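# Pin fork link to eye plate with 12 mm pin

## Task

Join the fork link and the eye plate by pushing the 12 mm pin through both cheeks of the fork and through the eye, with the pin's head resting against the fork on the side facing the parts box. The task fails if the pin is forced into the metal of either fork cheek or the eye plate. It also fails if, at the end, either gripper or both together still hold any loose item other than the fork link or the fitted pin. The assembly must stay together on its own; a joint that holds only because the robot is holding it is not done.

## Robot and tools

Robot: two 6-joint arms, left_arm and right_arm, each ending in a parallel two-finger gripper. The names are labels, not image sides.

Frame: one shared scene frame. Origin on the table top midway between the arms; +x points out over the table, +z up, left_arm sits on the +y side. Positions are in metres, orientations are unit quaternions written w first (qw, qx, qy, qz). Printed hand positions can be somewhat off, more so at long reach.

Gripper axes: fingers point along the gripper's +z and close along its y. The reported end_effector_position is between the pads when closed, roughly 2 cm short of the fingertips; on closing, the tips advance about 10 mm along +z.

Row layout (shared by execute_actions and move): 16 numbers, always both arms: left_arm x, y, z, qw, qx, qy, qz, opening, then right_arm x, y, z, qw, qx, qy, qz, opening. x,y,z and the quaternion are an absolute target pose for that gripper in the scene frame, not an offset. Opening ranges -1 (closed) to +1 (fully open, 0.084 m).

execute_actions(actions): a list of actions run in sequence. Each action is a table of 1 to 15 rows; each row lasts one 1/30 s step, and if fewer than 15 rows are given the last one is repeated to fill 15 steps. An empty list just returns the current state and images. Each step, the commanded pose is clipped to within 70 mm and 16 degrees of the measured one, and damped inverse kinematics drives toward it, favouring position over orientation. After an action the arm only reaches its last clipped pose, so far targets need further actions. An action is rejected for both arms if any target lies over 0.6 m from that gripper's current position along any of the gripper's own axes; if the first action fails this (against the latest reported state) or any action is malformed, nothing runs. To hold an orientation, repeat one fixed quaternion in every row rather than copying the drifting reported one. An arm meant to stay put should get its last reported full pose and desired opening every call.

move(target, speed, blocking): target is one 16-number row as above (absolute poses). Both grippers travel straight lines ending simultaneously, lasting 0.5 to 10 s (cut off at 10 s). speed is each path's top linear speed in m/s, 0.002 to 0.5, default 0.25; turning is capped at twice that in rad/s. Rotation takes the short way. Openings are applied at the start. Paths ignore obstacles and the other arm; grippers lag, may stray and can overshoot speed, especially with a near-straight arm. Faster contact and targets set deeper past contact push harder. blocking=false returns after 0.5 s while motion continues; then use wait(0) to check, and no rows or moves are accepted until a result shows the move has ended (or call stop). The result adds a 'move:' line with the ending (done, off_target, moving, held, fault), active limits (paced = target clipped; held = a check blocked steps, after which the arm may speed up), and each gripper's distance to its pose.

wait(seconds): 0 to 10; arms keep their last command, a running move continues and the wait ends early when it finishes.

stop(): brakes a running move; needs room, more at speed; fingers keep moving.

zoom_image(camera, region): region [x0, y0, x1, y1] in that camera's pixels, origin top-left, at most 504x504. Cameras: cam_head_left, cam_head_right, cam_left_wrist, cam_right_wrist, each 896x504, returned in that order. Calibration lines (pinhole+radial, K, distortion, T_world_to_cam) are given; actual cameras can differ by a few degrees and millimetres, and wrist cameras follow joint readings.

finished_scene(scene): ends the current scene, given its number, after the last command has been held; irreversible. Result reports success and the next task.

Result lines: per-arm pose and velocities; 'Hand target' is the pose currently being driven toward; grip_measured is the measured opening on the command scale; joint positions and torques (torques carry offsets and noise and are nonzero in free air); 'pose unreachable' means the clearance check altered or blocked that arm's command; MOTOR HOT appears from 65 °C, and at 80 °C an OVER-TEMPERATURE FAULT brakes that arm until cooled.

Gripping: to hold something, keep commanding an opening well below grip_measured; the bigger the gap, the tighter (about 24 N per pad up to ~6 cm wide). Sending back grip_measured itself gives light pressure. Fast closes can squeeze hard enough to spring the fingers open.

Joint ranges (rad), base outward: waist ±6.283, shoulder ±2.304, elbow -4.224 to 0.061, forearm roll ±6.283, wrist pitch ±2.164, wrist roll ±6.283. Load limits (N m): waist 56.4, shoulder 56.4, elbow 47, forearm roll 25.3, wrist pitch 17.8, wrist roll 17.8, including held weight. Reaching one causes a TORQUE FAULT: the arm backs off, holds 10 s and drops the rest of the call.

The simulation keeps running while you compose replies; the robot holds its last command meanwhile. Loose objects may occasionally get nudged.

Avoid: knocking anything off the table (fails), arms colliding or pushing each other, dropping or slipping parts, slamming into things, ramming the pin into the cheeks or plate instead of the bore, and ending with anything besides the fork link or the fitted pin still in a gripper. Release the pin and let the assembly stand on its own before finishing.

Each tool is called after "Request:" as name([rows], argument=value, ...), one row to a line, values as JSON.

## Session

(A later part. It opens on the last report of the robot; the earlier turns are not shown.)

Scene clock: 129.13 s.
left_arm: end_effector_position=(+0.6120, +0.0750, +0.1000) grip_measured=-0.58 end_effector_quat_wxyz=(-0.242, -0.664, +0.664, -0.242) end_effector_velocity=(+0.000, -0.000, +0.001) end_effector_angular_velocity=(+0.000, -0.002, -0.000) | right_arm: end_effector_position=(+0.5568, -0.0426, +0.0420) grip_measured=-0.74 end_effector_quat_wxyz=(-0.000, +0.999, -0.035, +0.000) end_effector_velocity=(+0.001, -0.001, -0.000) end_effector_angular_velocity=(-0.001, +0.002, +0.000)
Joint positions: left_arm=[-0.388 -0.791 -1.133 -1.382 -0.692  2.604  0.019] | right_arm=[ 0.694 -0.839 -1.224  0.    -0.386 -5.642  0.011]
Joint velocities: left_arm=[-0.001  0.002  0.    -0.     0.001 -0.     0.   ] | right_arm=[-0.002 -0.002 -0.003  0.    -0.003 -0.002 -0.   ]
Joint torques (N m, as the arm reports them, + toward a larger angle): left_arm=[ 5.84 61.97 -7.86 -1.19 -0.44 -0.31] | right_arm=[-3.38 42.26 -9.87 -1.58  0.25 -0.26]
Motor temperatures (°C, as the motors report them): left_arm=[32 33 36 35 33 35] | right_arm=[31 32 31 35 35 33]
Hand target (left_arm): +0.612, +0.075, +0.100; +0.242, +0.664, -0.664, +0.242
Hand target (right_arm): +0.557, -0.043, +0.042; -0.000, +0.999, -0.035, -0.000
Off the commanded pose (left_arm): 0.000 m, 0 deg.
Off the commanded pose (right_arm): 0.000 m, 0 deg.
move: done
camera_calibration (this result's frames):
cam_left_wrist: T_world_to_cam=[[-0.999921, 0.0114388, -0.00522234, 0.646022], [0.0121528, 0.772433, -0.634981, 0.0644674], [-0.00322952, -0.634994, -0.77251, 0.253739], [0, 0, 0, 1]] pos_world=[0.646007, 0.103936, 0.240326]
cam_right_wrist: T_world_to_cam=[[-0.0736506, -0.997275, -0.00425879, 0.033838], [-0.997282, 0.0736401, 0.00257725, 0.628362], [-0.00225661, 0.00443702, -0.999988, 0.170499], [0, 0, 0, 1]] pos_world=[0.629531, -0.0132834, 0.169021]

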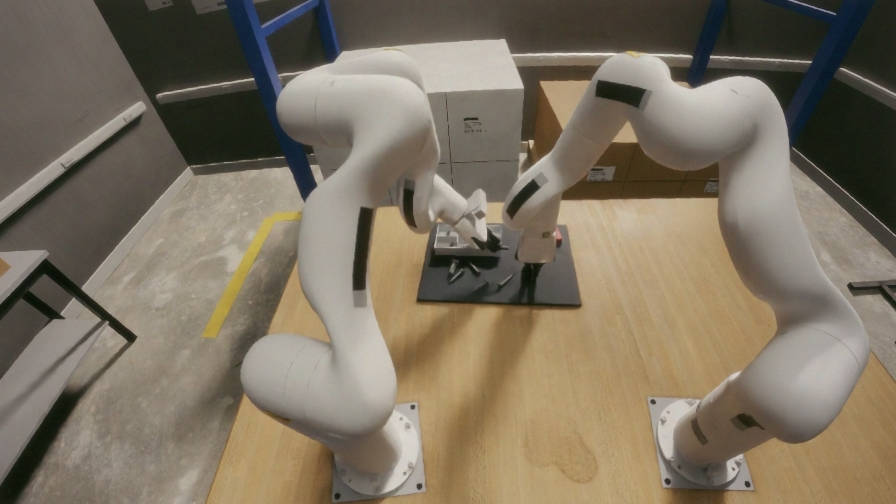

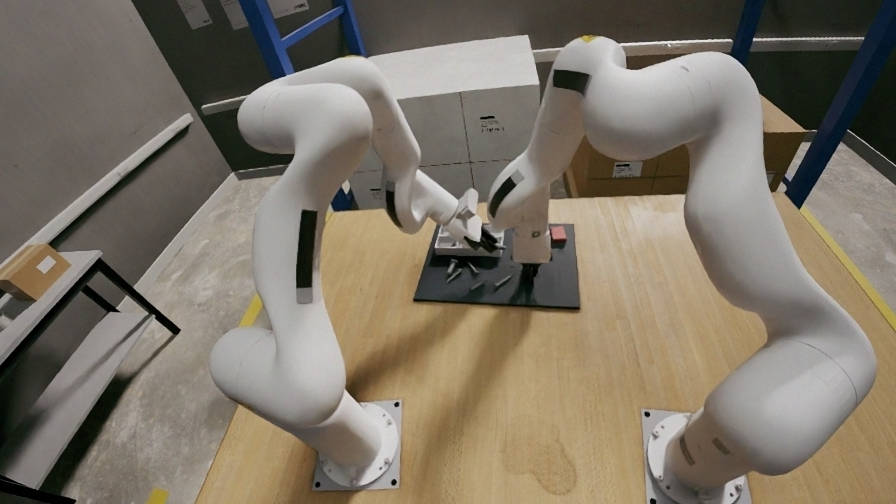

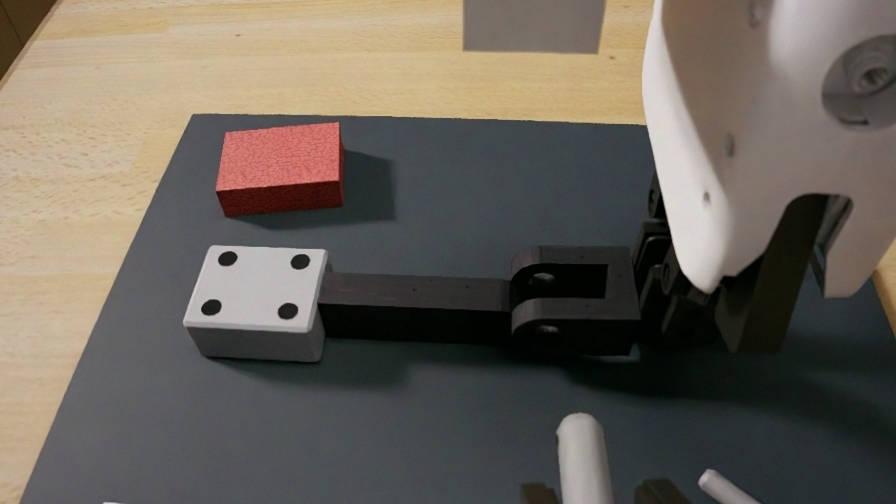

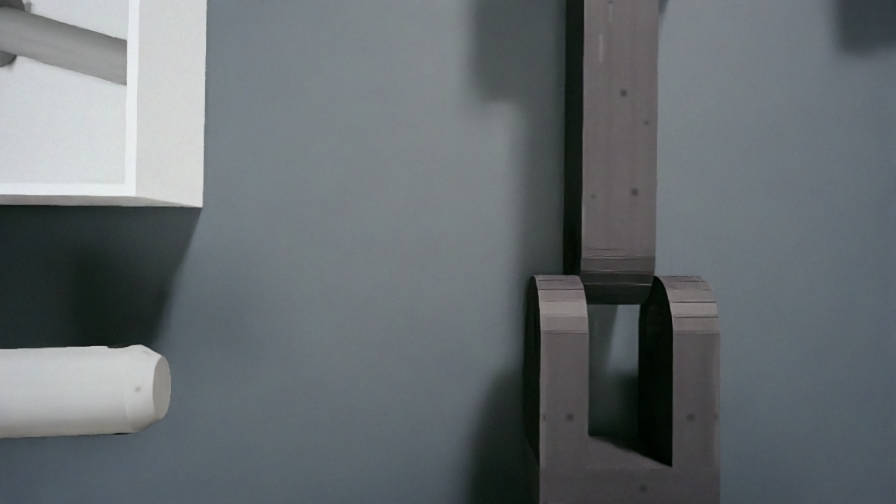

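Request:
move(target=[0.612,0.075,0.10,0.242,0.664,-0.664,0.242,-1,0.573,-0.0440,0.042,0,0.9994,-0.035,0,-1], speed=0.01)

Request:
zoom_image(camera="cam_left_wrist", region=[400,200,720,400])

Scene clock: 132.13 s.
left_arm: end_effector_position=(+0.6120, +0.0750, +0.1000) grip_measured=-0.58 end_effector_quat_wxyz=(-0.242, -0.664, +0.664, -0.242) end_effector_velocity=(-0.000, -0.000, +0.000) end_effector_angular_velocity=(-0.001, +0.000, -0.000) | right_arm: end_effector_position=(+0.5728, -0.0440, +0.0419) grip_measured=-0.74 end_effector_quat_wxyz=(-0.000, +0.999, -0.035, -0.000) end_effector_velocity=(+0.002, +0.000, -0.000) end_effector_angular_velocity=(-0.000, +0.000, +0.000)
Joint positions: left_arm=[-0.388 -0.791 -1.133 -1.382 -0.692  2.604  0.019] | right_arm=[ 0.678 -0.861 -1.267  0.    -0.407 -5.658  0.011]
Joint velocities: left_arm=[ 0.     0.    -0.    -0.    -0.001  0.     0.   ] | right_arm=[-0.001 -0.003 -0.005  0.    -0.003 -0.001 -0.   ]
Joint torques (N m, as the arm reports them, + toward a larger angle): left_arm=[ 6.76 61.56 -8.06 -1.42 -0.49 -0.26] | right_arm=[ -1.79  40.62 -12.18  -0.16   0.46  -0.14]
Motor temperatures (°C, as the motors report them): left_arm=[32 33 36 35 33 35] | right_arm=[31 32 31 35 35 33]
Hand target (left_arm): +0.612, +0.075, +0.100; +0.242, +0.664, -0.664, +0.242
Hand target (right_arm): +0.573, -0.044, +0.042; -0.000, +0.999, -0.035, -0.000
Off the commanded pose (left_arm): 0.000 m, 0 deg.
Off the commanded pose (right_arm): 0.000 m, 0 deg.
move: done
camera_calibration (this result's frames):
cam_left_wrist: T_world_to_cam=[[-0.999921, 0.0114391, -0.00522267, 0.646022], [0.0121532, 0.772432, -0.634981, 0.0644672], [-0.00322945, -0.634994, -0.77251, 0.253739], [0, 0, 0, 1]] pos_world=[0.646007, 0.103936, 0.240326]
cam_right_wrist: T_world_to_cam=[[-0.0736466, -0.997275, -0.00427639, 0.0336282], [-0.997282, 0.073636, 0.00258527, 0.644419], [-0.00226333, 0.00445517, -0.999988, 0.170531], [0, 0, 0, 1]] pos_world=[0.64553, -0.0146757, 0.169007]

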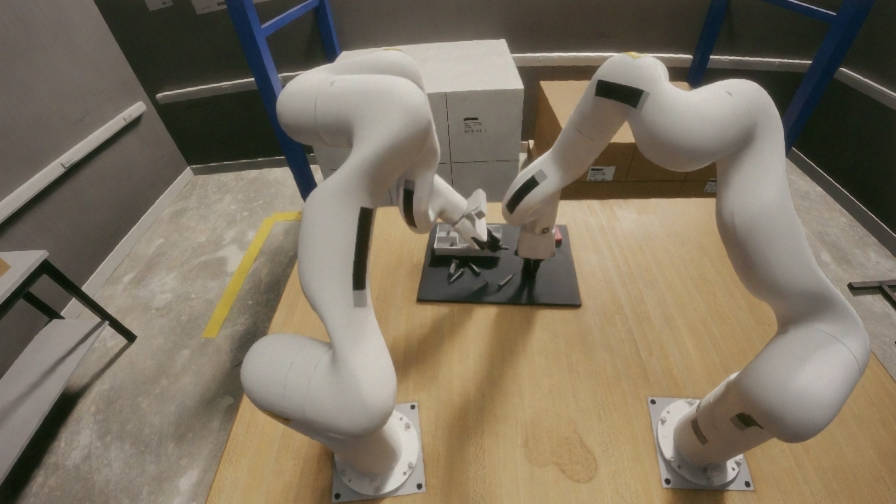

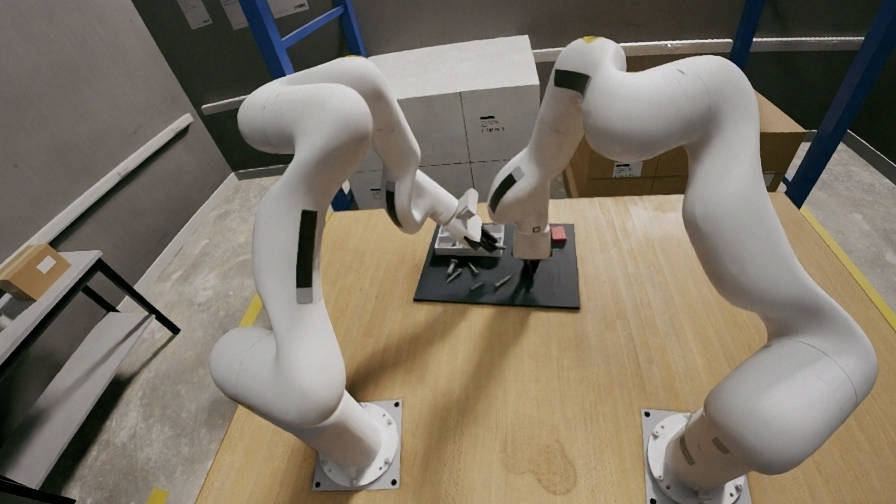

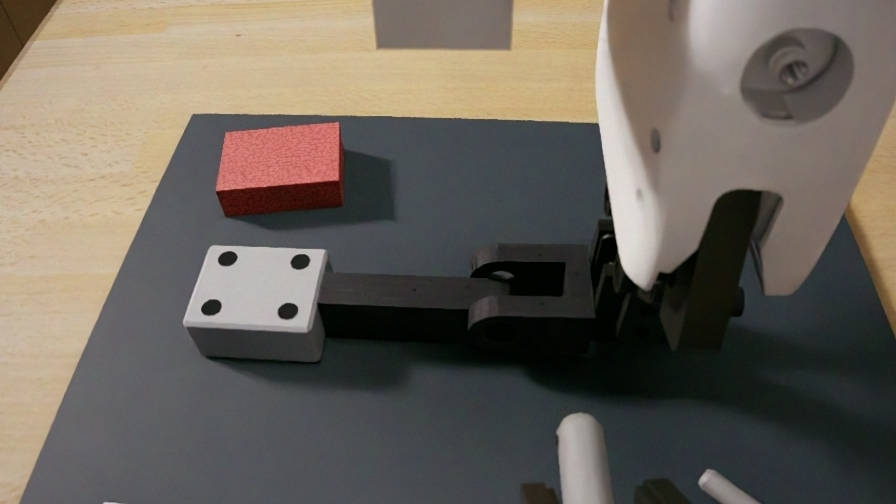

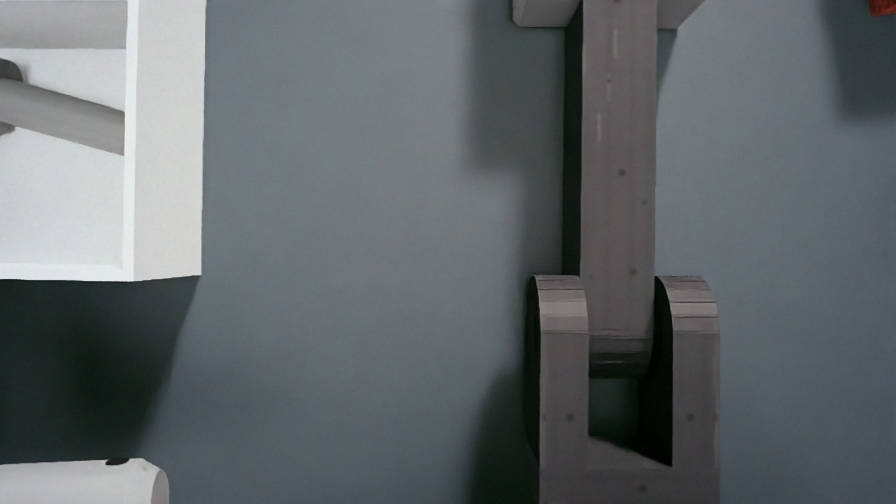

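Region (400, 200, 720, 400) of cam_left_wrist's 896x504 image, scaled by 1.575, with more detail than that image has; it fills the top 315 rows of this view, and the rest is white.

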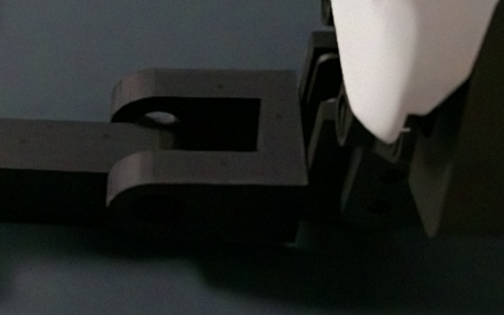

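Request:
move(target=[0.612,0.075,0.10,0.242,0.664,-0.664,0.242,-1,0.573,-0.0440,0.036,0,0.9994,-0.035,0,-1], speed=0.01)

Request:
zoom_image(camera="cam_left_wrist", region=[400,200,720,400])

Scene clock: 134.67 s.
left_arm: end_effector_position=(+0.6120, +0.0750, +0.1000) grip_measured=-0.58 end_effector_quat_wxyz=(-0.242, -0.664, +0.664, -0.242) end_effector_velocity=(-0.000, +0.000, -0.001) end_effector_angular_velocity=(-0.000, +0.002, +0.001) | right_arm: end_effector_position=(+0.5730, -0.0440, +0.0362) grip_measured=-0.74 end_effector_quat_wxyz=(-0.000, +0.999, -0.035, +0.000) end_effector_velocity=(+0.001, -0.000, -0.002) end_effector_angular_velocity=(-0.000, -0.000, -0.000)
Joint positions: left_arm=[-0.388 -0.791 -1.133 -1.382 -0.692  2.604  0.019] | right_arm=[ 0.678 -0.872 -1.27   0.    -0.399 -5.658  0.011]
Joint velocities: left_arm=[ 0.    -0.002 -0.    -0.001 -0.     0.     0.   ] | right_arm=[-0.001 -0.004 -0.001 -0.001  0.003  0.    -0.   ]
Joint torques (N m, as the arm reports them, + toward a larger angle): left_arm=[ 5.58 62.29 -7.43 -1.28 -0.46 -0.3 ] | right_arm=[ -3.64  38.07 -12.    -1.     0.28  -0.06]
Motor temperatures (°C, as the motors report them): left_arm=[32 33 36 35 33 35] | right_arm=[31 32 31 35 35 33]
Hand target (left_arm): +0.612, +0.075, +0.100; +0.242, +0.664, -0.664, +0.242
Hand target (right_arm): +0.573, -0.044, +0.036; +0.000, +0.999, -0.035, +0.000
Off the commanded pose (left_arm): 0.000 m, 0 deg.
Off the commanded pose (right_arm): 0.000 m, 0 deg.
move: done
camera_calibration (this result's frames):
cam_left_wrist: T_world_to_cam=[[-0.999921, 0.0114389, -0.00522249, 0.646022], [0.0121529, 0.772433, -0.634981, 0.0644673], [-0.00322946, -0.634994, -0.772511, 0.253739], [0, 0, 0, 1]] pos_world=[0.646007, 0.103936, 0.240326]
cam_right_wrist: T_world_to_cam=[[-0.073624, -0.997277, -0.00423864, 0.0335697], [-0.997284, 0.0736137, 0.00252235, 0.6446], [-0.00220346, 0.00441283, -0.999988, 0.164729], [0, 0, 0, 1]] pos_world=[0.645684, -0.0147001, 0.163243]

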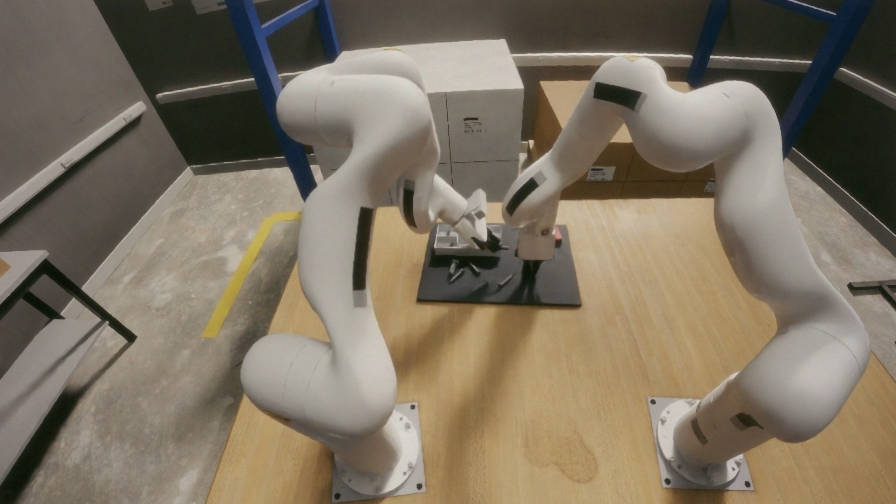

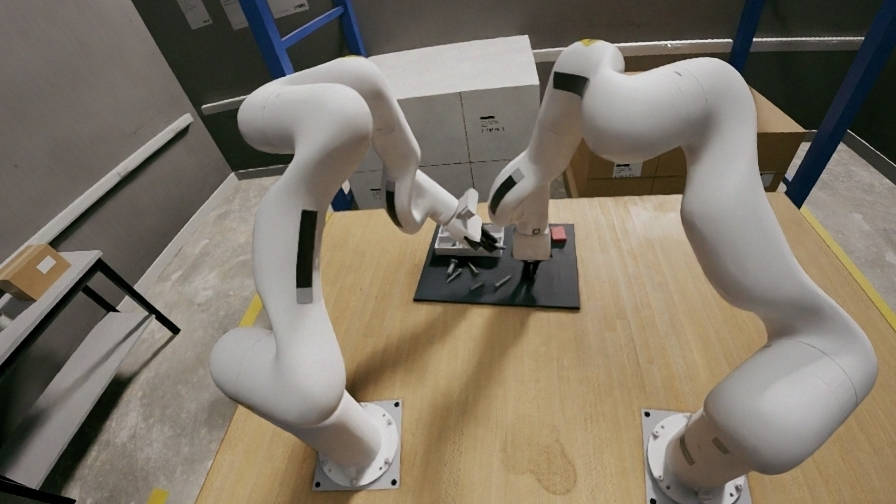

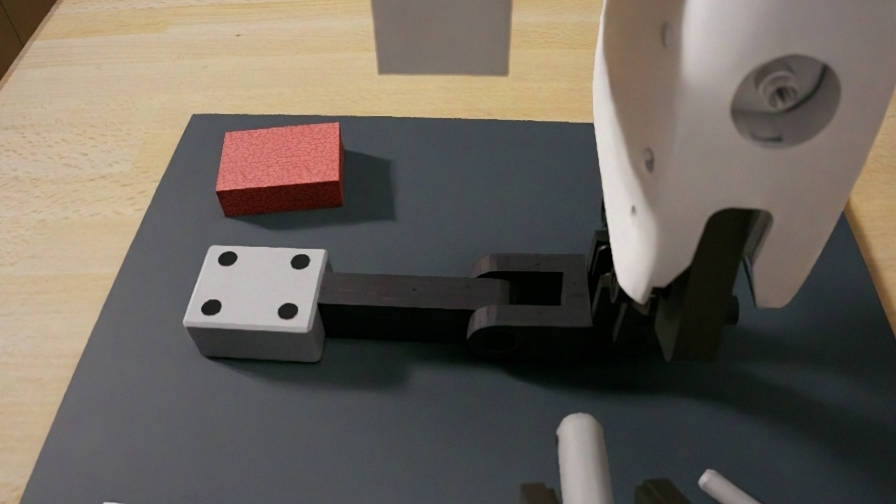

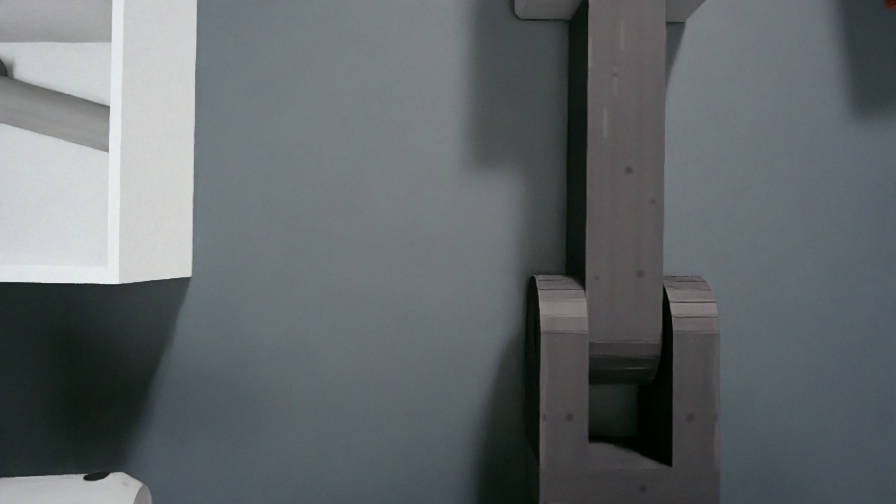

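Region (400, 200, 720, 400) of cam_left_wrist's 896x504 image, scaled by 1.575, with more detail than that image has; it fills the top 315 rows of this view, and the rest is white.

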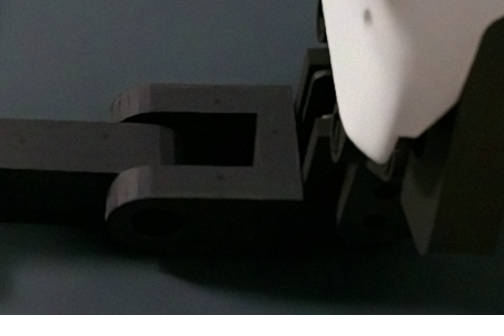

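Request:
move(target=[0.612,0.075,0.10,0.242,0.664,-0.664,0.242,-1,0.571,-0.0440,0.033,0,0.9994,-0.035,0,-1], speed=0.01)

Request:
zoom_image(camera="cam_left_wrist", region=[400,200,720,400])

Request:
zoom_image(camera="cam_right_wrist", region=[500,230,760,480])

Scene clock: 136.53 s.
left_arm: end_effector_position=(+0.6120, +0.0750, +0.1000) grip_measured=-0.58 end_effector_quat_wxyz=(-0.242, -0.664, +0.664, -0.242) end_effector_velocity=(+0.001, +0.000, +0.000) end_effector_angular_velocity=(+0.001, -0.001, +0.001) | right_arm: end_effector_position=(+0.5711, -0.0440, +0.0331) grip_measured=-0.74 end_effector_quat_wxyz=(-0.000, +0.999, -0.035, +0.000) end_effector_velocity=(-0.001, +0.001, -0.001) end_effector_angular_velocity=(+0.000, -0.001, +0.000)
Joint positions: left_arm=[-0.388 -0.791 -1.133 -1.382 -0.692  2.604  0.019] | right_arm=[ 0.68  -0.875 -1.266 -0.    -0.392 -5.657  0.011]
Joint velocities: left_arm=[ 0.001  0.001 -0.    -0.     0.001 -0.     0.   ] | right_arm=[ 0.002 -0.001  0.001 -0.001  0.003  0.002  0.   ]
Joint torques (N m, as the arm reports them, + toward a larger angle): left_arm=[ 6.76 62.38 -7.65 -1.3  -0.34 -0.21] | right_arm=[ -3.15  41.2  -11.56  -1.     0.21  -0.35]
Motor temperatures (°C, as the motors report them): left_arm=[32 33 36 35 33 35] | right_arm=[31 32 31 35 35 33]
Hand target (left_arm): +0.612, +0.075, +0.100; +0.242, +0.664, -0.664, +0.242
Hand target (right_arm): +0.571, -0.044, +0.033; +0.000, +0.999, -0.035, +0.000
Off the commanded pose (left_arm): 0.000 m, 0 deg.
Off the commanded pose (right_arm): 0.000 m, 0 deg.
move: done
camera_calibration (this result's frames):
cam_left_wrist: T_world_to_cam=[[-0.999921, 0.0114391, -0.00522248, 0.646022], [0.0121531, 0.772433, -0.63498, 0.0644671], [-0.00322961, -0.634994, -0.772511, 0.253739], [0, 0, 0, 1]] pos_world=[0.646007, 0.103936, 0.240326]
cam_right_wrist: T_world_to_cam=[[-0.0736079, -0.997278, -0.00430069, 0.0334394], [-0.997285, 0.073598, 0.00243108, 0.642727], [-0.00210794, 0.00446796, -0.999988, 0.161633], [0, 0, 0, 1]] pos_world=[0.643784, -0.0146772, 0.160213]

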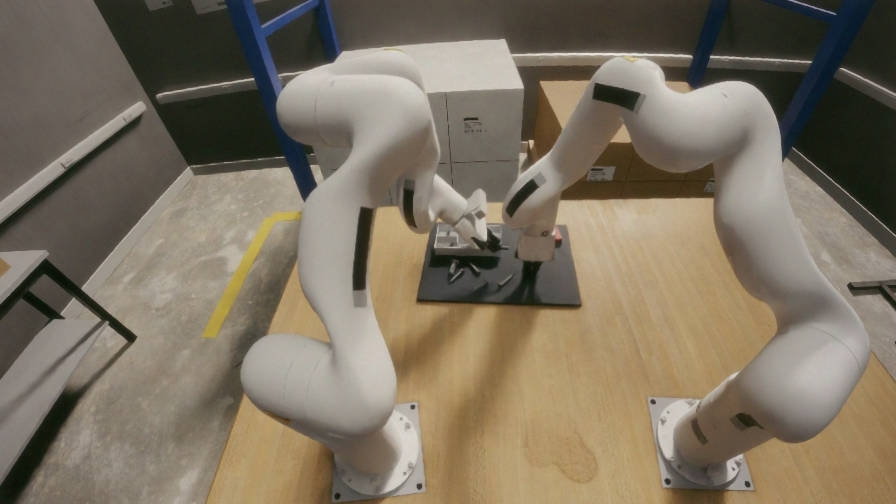

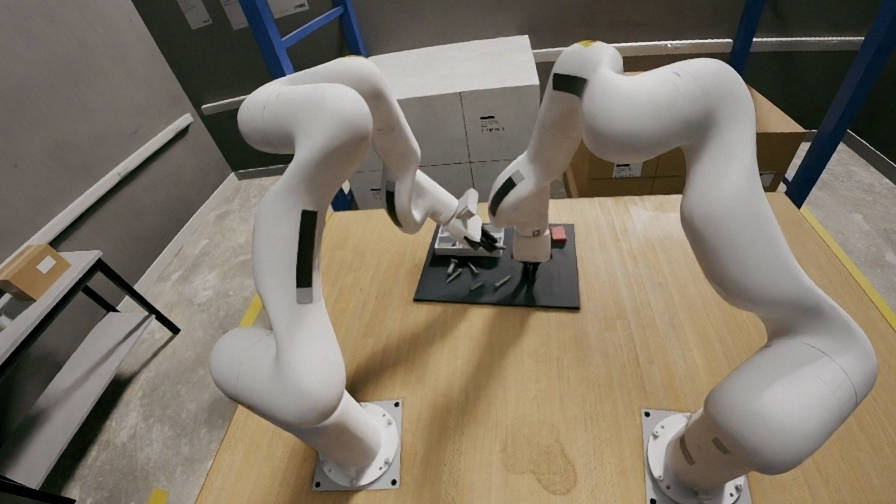

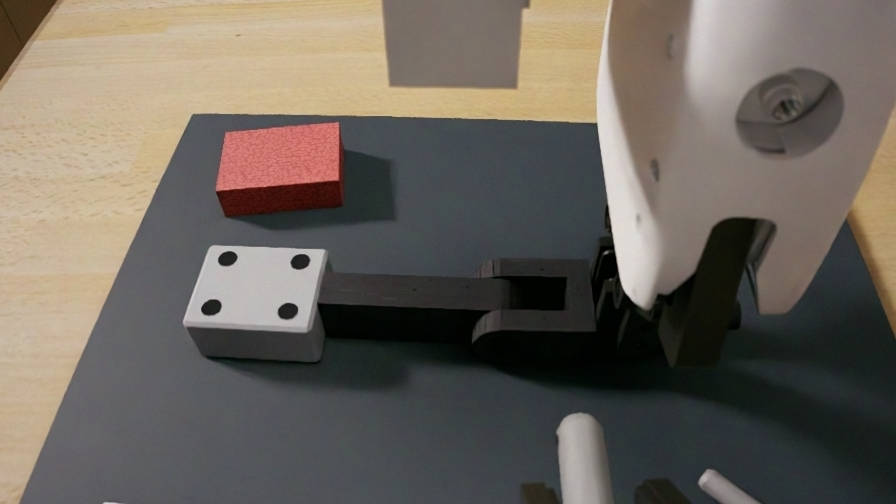

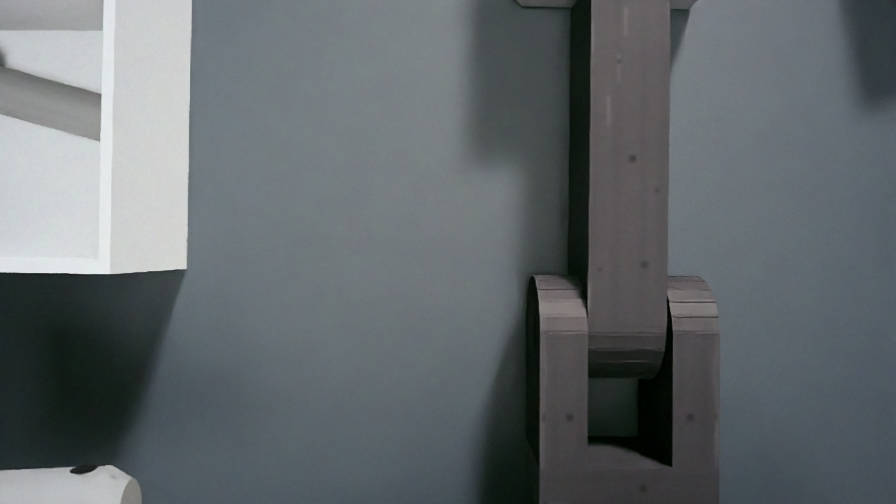

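Region (400, 200, 720, 400) of cam_left_wrist's 896x504 image, scaled by 1.575, with more detail than that image has; it fills the top 315 rows of this view, and the rest is white.

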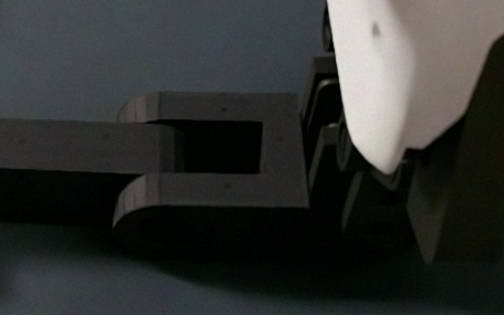

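Region (500, 230, 760, 480) of cam_right_wrist's 896x504 image, scaled by 1.938, with more detail than that image has; it fills the top 485 rows of this view, and the rest is white.

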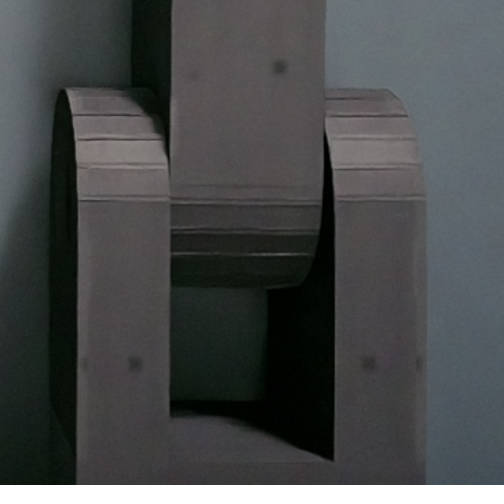

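Request:
move(target=[0.626,0.042,0.065,0.250,0.640,-0.687,0.233,-1,0.571,-0.0440,0.033,0,0.9994,-0.035,0,-1], speed=0.05)

Request:
move(target=[0.626,0.042,0.045,0.250,0.640,-0.687,0.233,-1,0.571,-0.0440,0.033,0,0.9994,-0.035,0,-1], speed=0.02)

Scene clock: 141.83 s.
left_arm: end_effector_position=(+0.6261, +0.0421, +0.0653) grip_measured=-0.58 end_effector_quat_wxyz=(-0.250, -0.641, +0.687, -0.233) end_effector_velocity=(+0.001, -0.002, -0.001) end_effector_angular_velocity=(-0.000, -0.000, -0.004) | right_arm: end_effector_position=(+0.5710, -0.0440, +0.0330) grip_measured=-0.74 end_effector_quat_wxyz=(+0.000, +0.999, -0.035, -0.000) end_effector_velocity=(+0.000, +0.000, +0.000) end_effector_angular_velocity=(-0.001, -0.000, +0.002)
Joint positions: left_arm=[-0.433 -0.913 -1.259 -1.355 -0.7    2.6    0.019] | right_arm=[ 0.68  -0.875 -1.266  0.    -0.391 -5.657  0.011]
Joint velocities: left_arm=[-0.002 -0.005 -0.006  0.003 -0.001 -0.002 -0.   ] | right_arm=[ 0.     0.    -0.    -0.002  0.     0.    -0.   ]
Joint torques (N m, as the arm reports them, + toward a larger angle): left_arm=[ 6.34 65.97 -7.87 -1.15 -0.42 -0.24] | right_arm=[ -1.01  39.64 -11.58  -2.    -0.06  -0.33]
Motor temperatures (°C, as the motors report them): left_arm=[32 33 36 35 33 35] | right_arm=[31 32 31 35 35 33]
Hand target (left_arm): +0.626, +0.042, +0.065; +0.250, +0.641, -0.688, +0.233
Hand target (right_arm): +0.571, -0.044, +0.033; +0.000, +0.999, -0.035, +0.000
Off the commanded pose (left_arm): 0.000 m, 0 deg.
Off the commanded pose (right_arm): 0.000 m, 0 deg.
move: done
camera_calibration (this result's frames):
cam_left_wrist: T_world_to_cam=[[-0.996634, 0.0817966, -0.00541945, 0.655343], [0.0666639, 0.770229, -0.634274, 0.033532], [-0.0477073, -0.632501, -0.773089, 0.233873], [0, 0, 0, 1]] pos_world=[0.66206, 0.0684925, 0.205624]
cam_right_wrist: T_world_to_cam=[[-0.0736448, -0.997276, -0.00416136, 0.0333972], [-0.997282, 0.0736343, 0.00264004, 0.642591], [-0.00232643, 0.00434447, -0.999988, 0.1616], [0, 0, 0, 1]] pos_world=[0.643679, -0.0147126, 0.16004]

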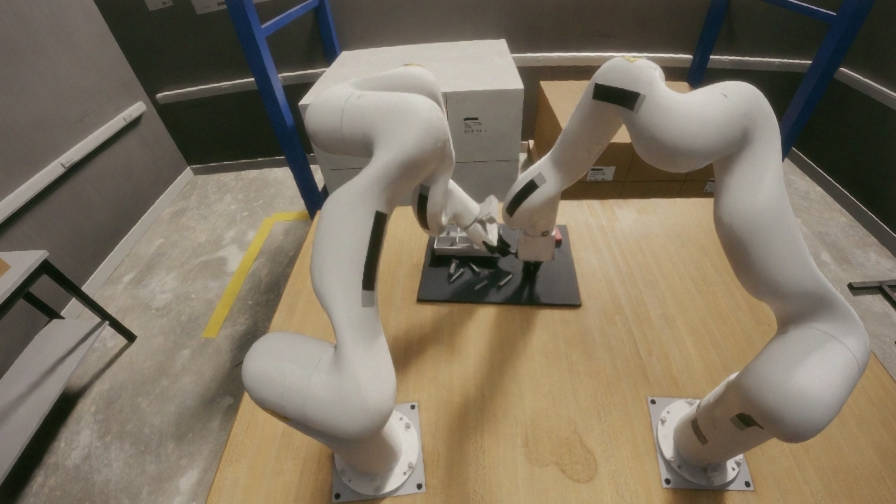

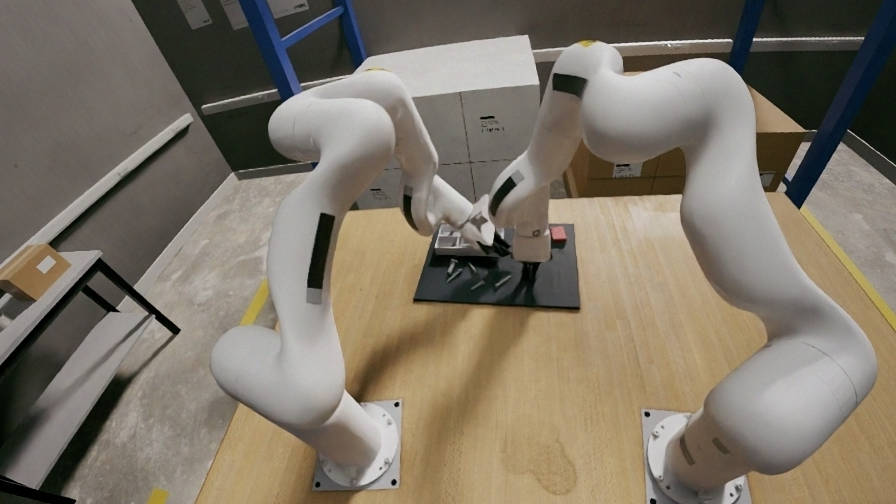

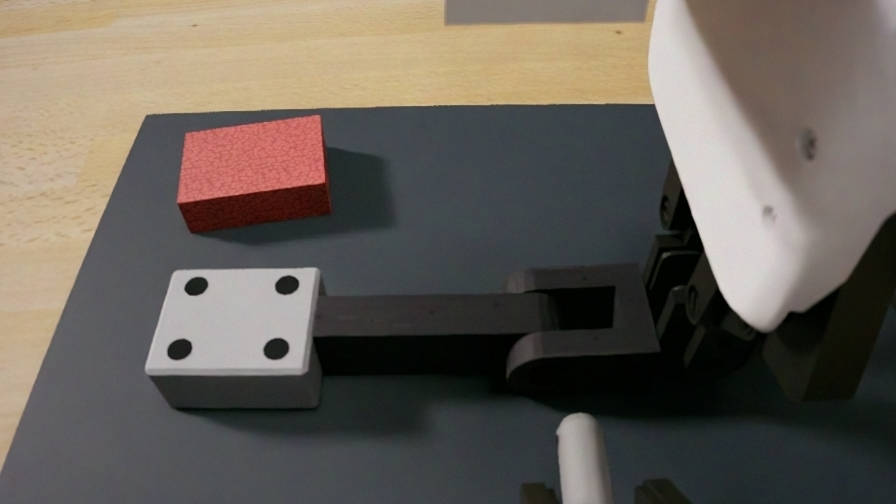

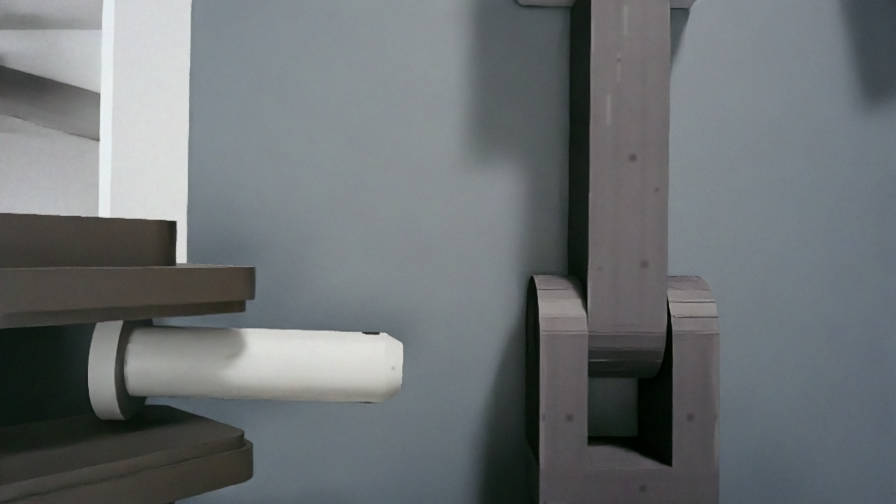

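Scene clock: 143.13 s.
left_arm: end_effector_position=(+0.6261, +0.0420, +0.0452) grip_measured=-0.58 end_effector_quat_wxyz=(-0.250, -0.641, +0.688, -0.233) end_effector_velocity=(+0.001, +0.000, -0.001) end_effector_angular_velocity=(+0.000, -0.001, +0.002) | right_arm: end_effector_position=(+0.5710, -0.0440, +0.0330) grip_measured=-0.74 end_effector_quat_wxyz=(+0.000, +0.999, -0.035, -0.000) end_effector_velocity=(-0.001, +0.000, +0.000) end_effector_angular_velocity=(-0.000, +0.000, +0.002)
Joint positions: left_arm=[-0.433 -0.953 -1.273 -1.386 -0.695  2.64   0.019] | right_arm=[ 0.68  -0.875 -1.266  0.    -0.391 -5.657  0.011]
Joint velocities: left_arm=[ 0.001 -0.003 -0.002 -0.004  0.001  0.004 -0.   ] | right_arm=[ 0.001  0.001  0.001 -0.     0.    -0.    -0.   ]
Joint torques (N m, as the arm reports them, + toward a larger angle): left_arm=[ 7.   68.1  -7.53 -1.21 -0.39 -0.22] | right_arm=[  1.01  41.05 -11.2   -1.45   0.34  -0.08]
Motor temperatures (°C, as the motors report them): left_arm=[32 33 36 35 33 35] | right_arm=[31 32 31 35 35 33]
Hand target (left_arm): +0.626, +0.042, +0.045; +0.250, +0.641, -0.688, +0.233
Hand target (right_arm): +0.571, -0.044, +0.033; -0.000, +0.999, -0.035, -0.000
Off the commanded pose (left_arm): 0.000 m, 0 deg.
Off the commanded pose (right_arm): 0.000 m, 0 deg.
move: done
camera_calibration (this result's frames):
cam_left_wrist: T_world_to_cam=[[-0.996612, 0.0820744, -0.00537916, 0.655132], [0.0668543, 0.770228, -0.634255, 0.020781], [-0.0479129, -0.632465, -0.773105, 0.218375], [0, 0, 0, 1]] pos_world=[0.661986, 0.0683387, 0.185531]
cam_right_wrist: T_world_to_cam=[[-0.0736464, -0.997276, -0.00418236, 0.0334051], [-0.997282, 0.0736358, 0.00261269, 0.642603], [-0.0022976, 0.00436341, -0.999988, 0.161588], [0, 0, 0, 1]] pos_world=[0.643688, -0.0147096, 0.160047]

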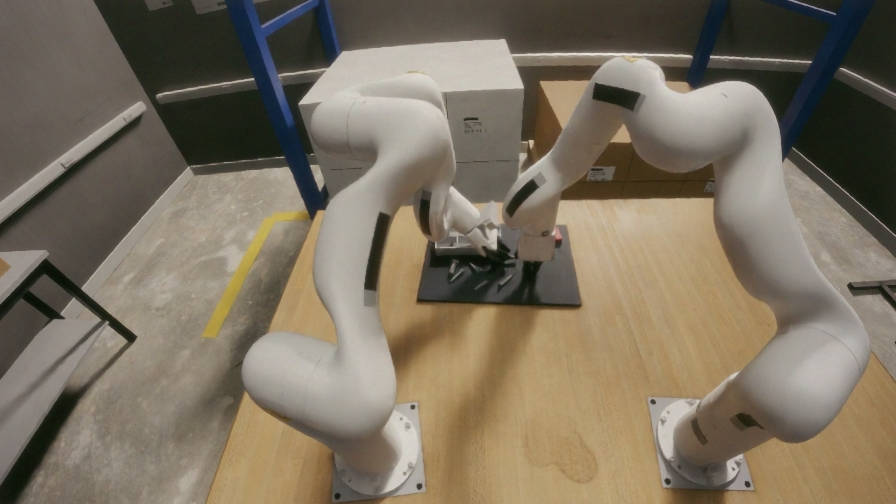

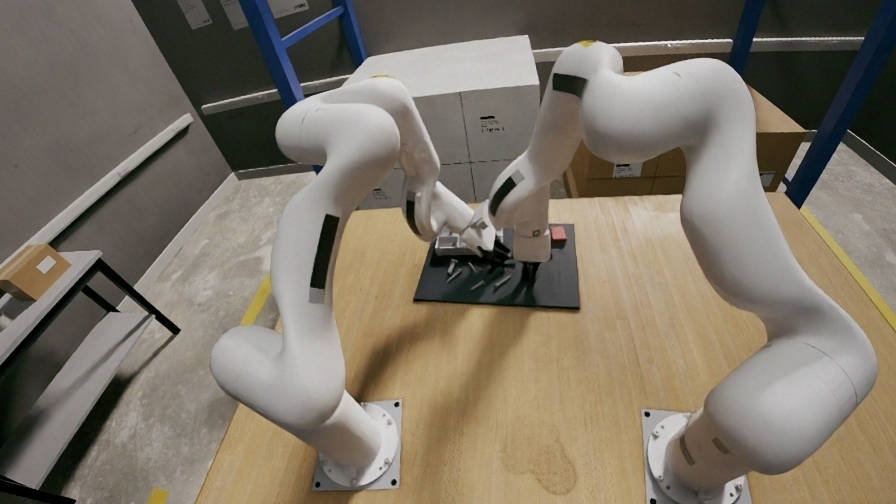

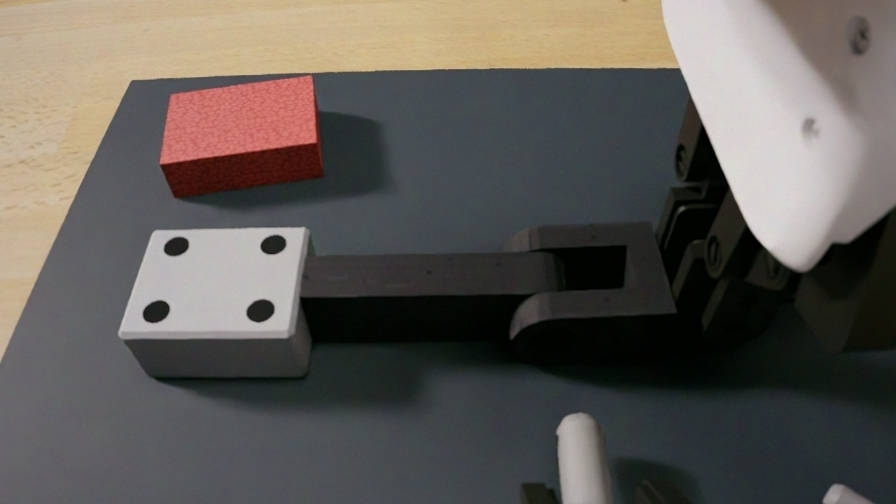

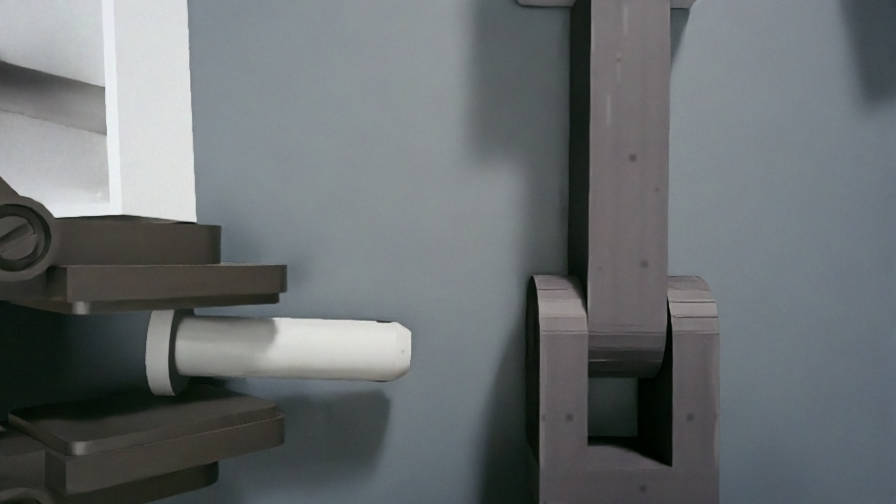

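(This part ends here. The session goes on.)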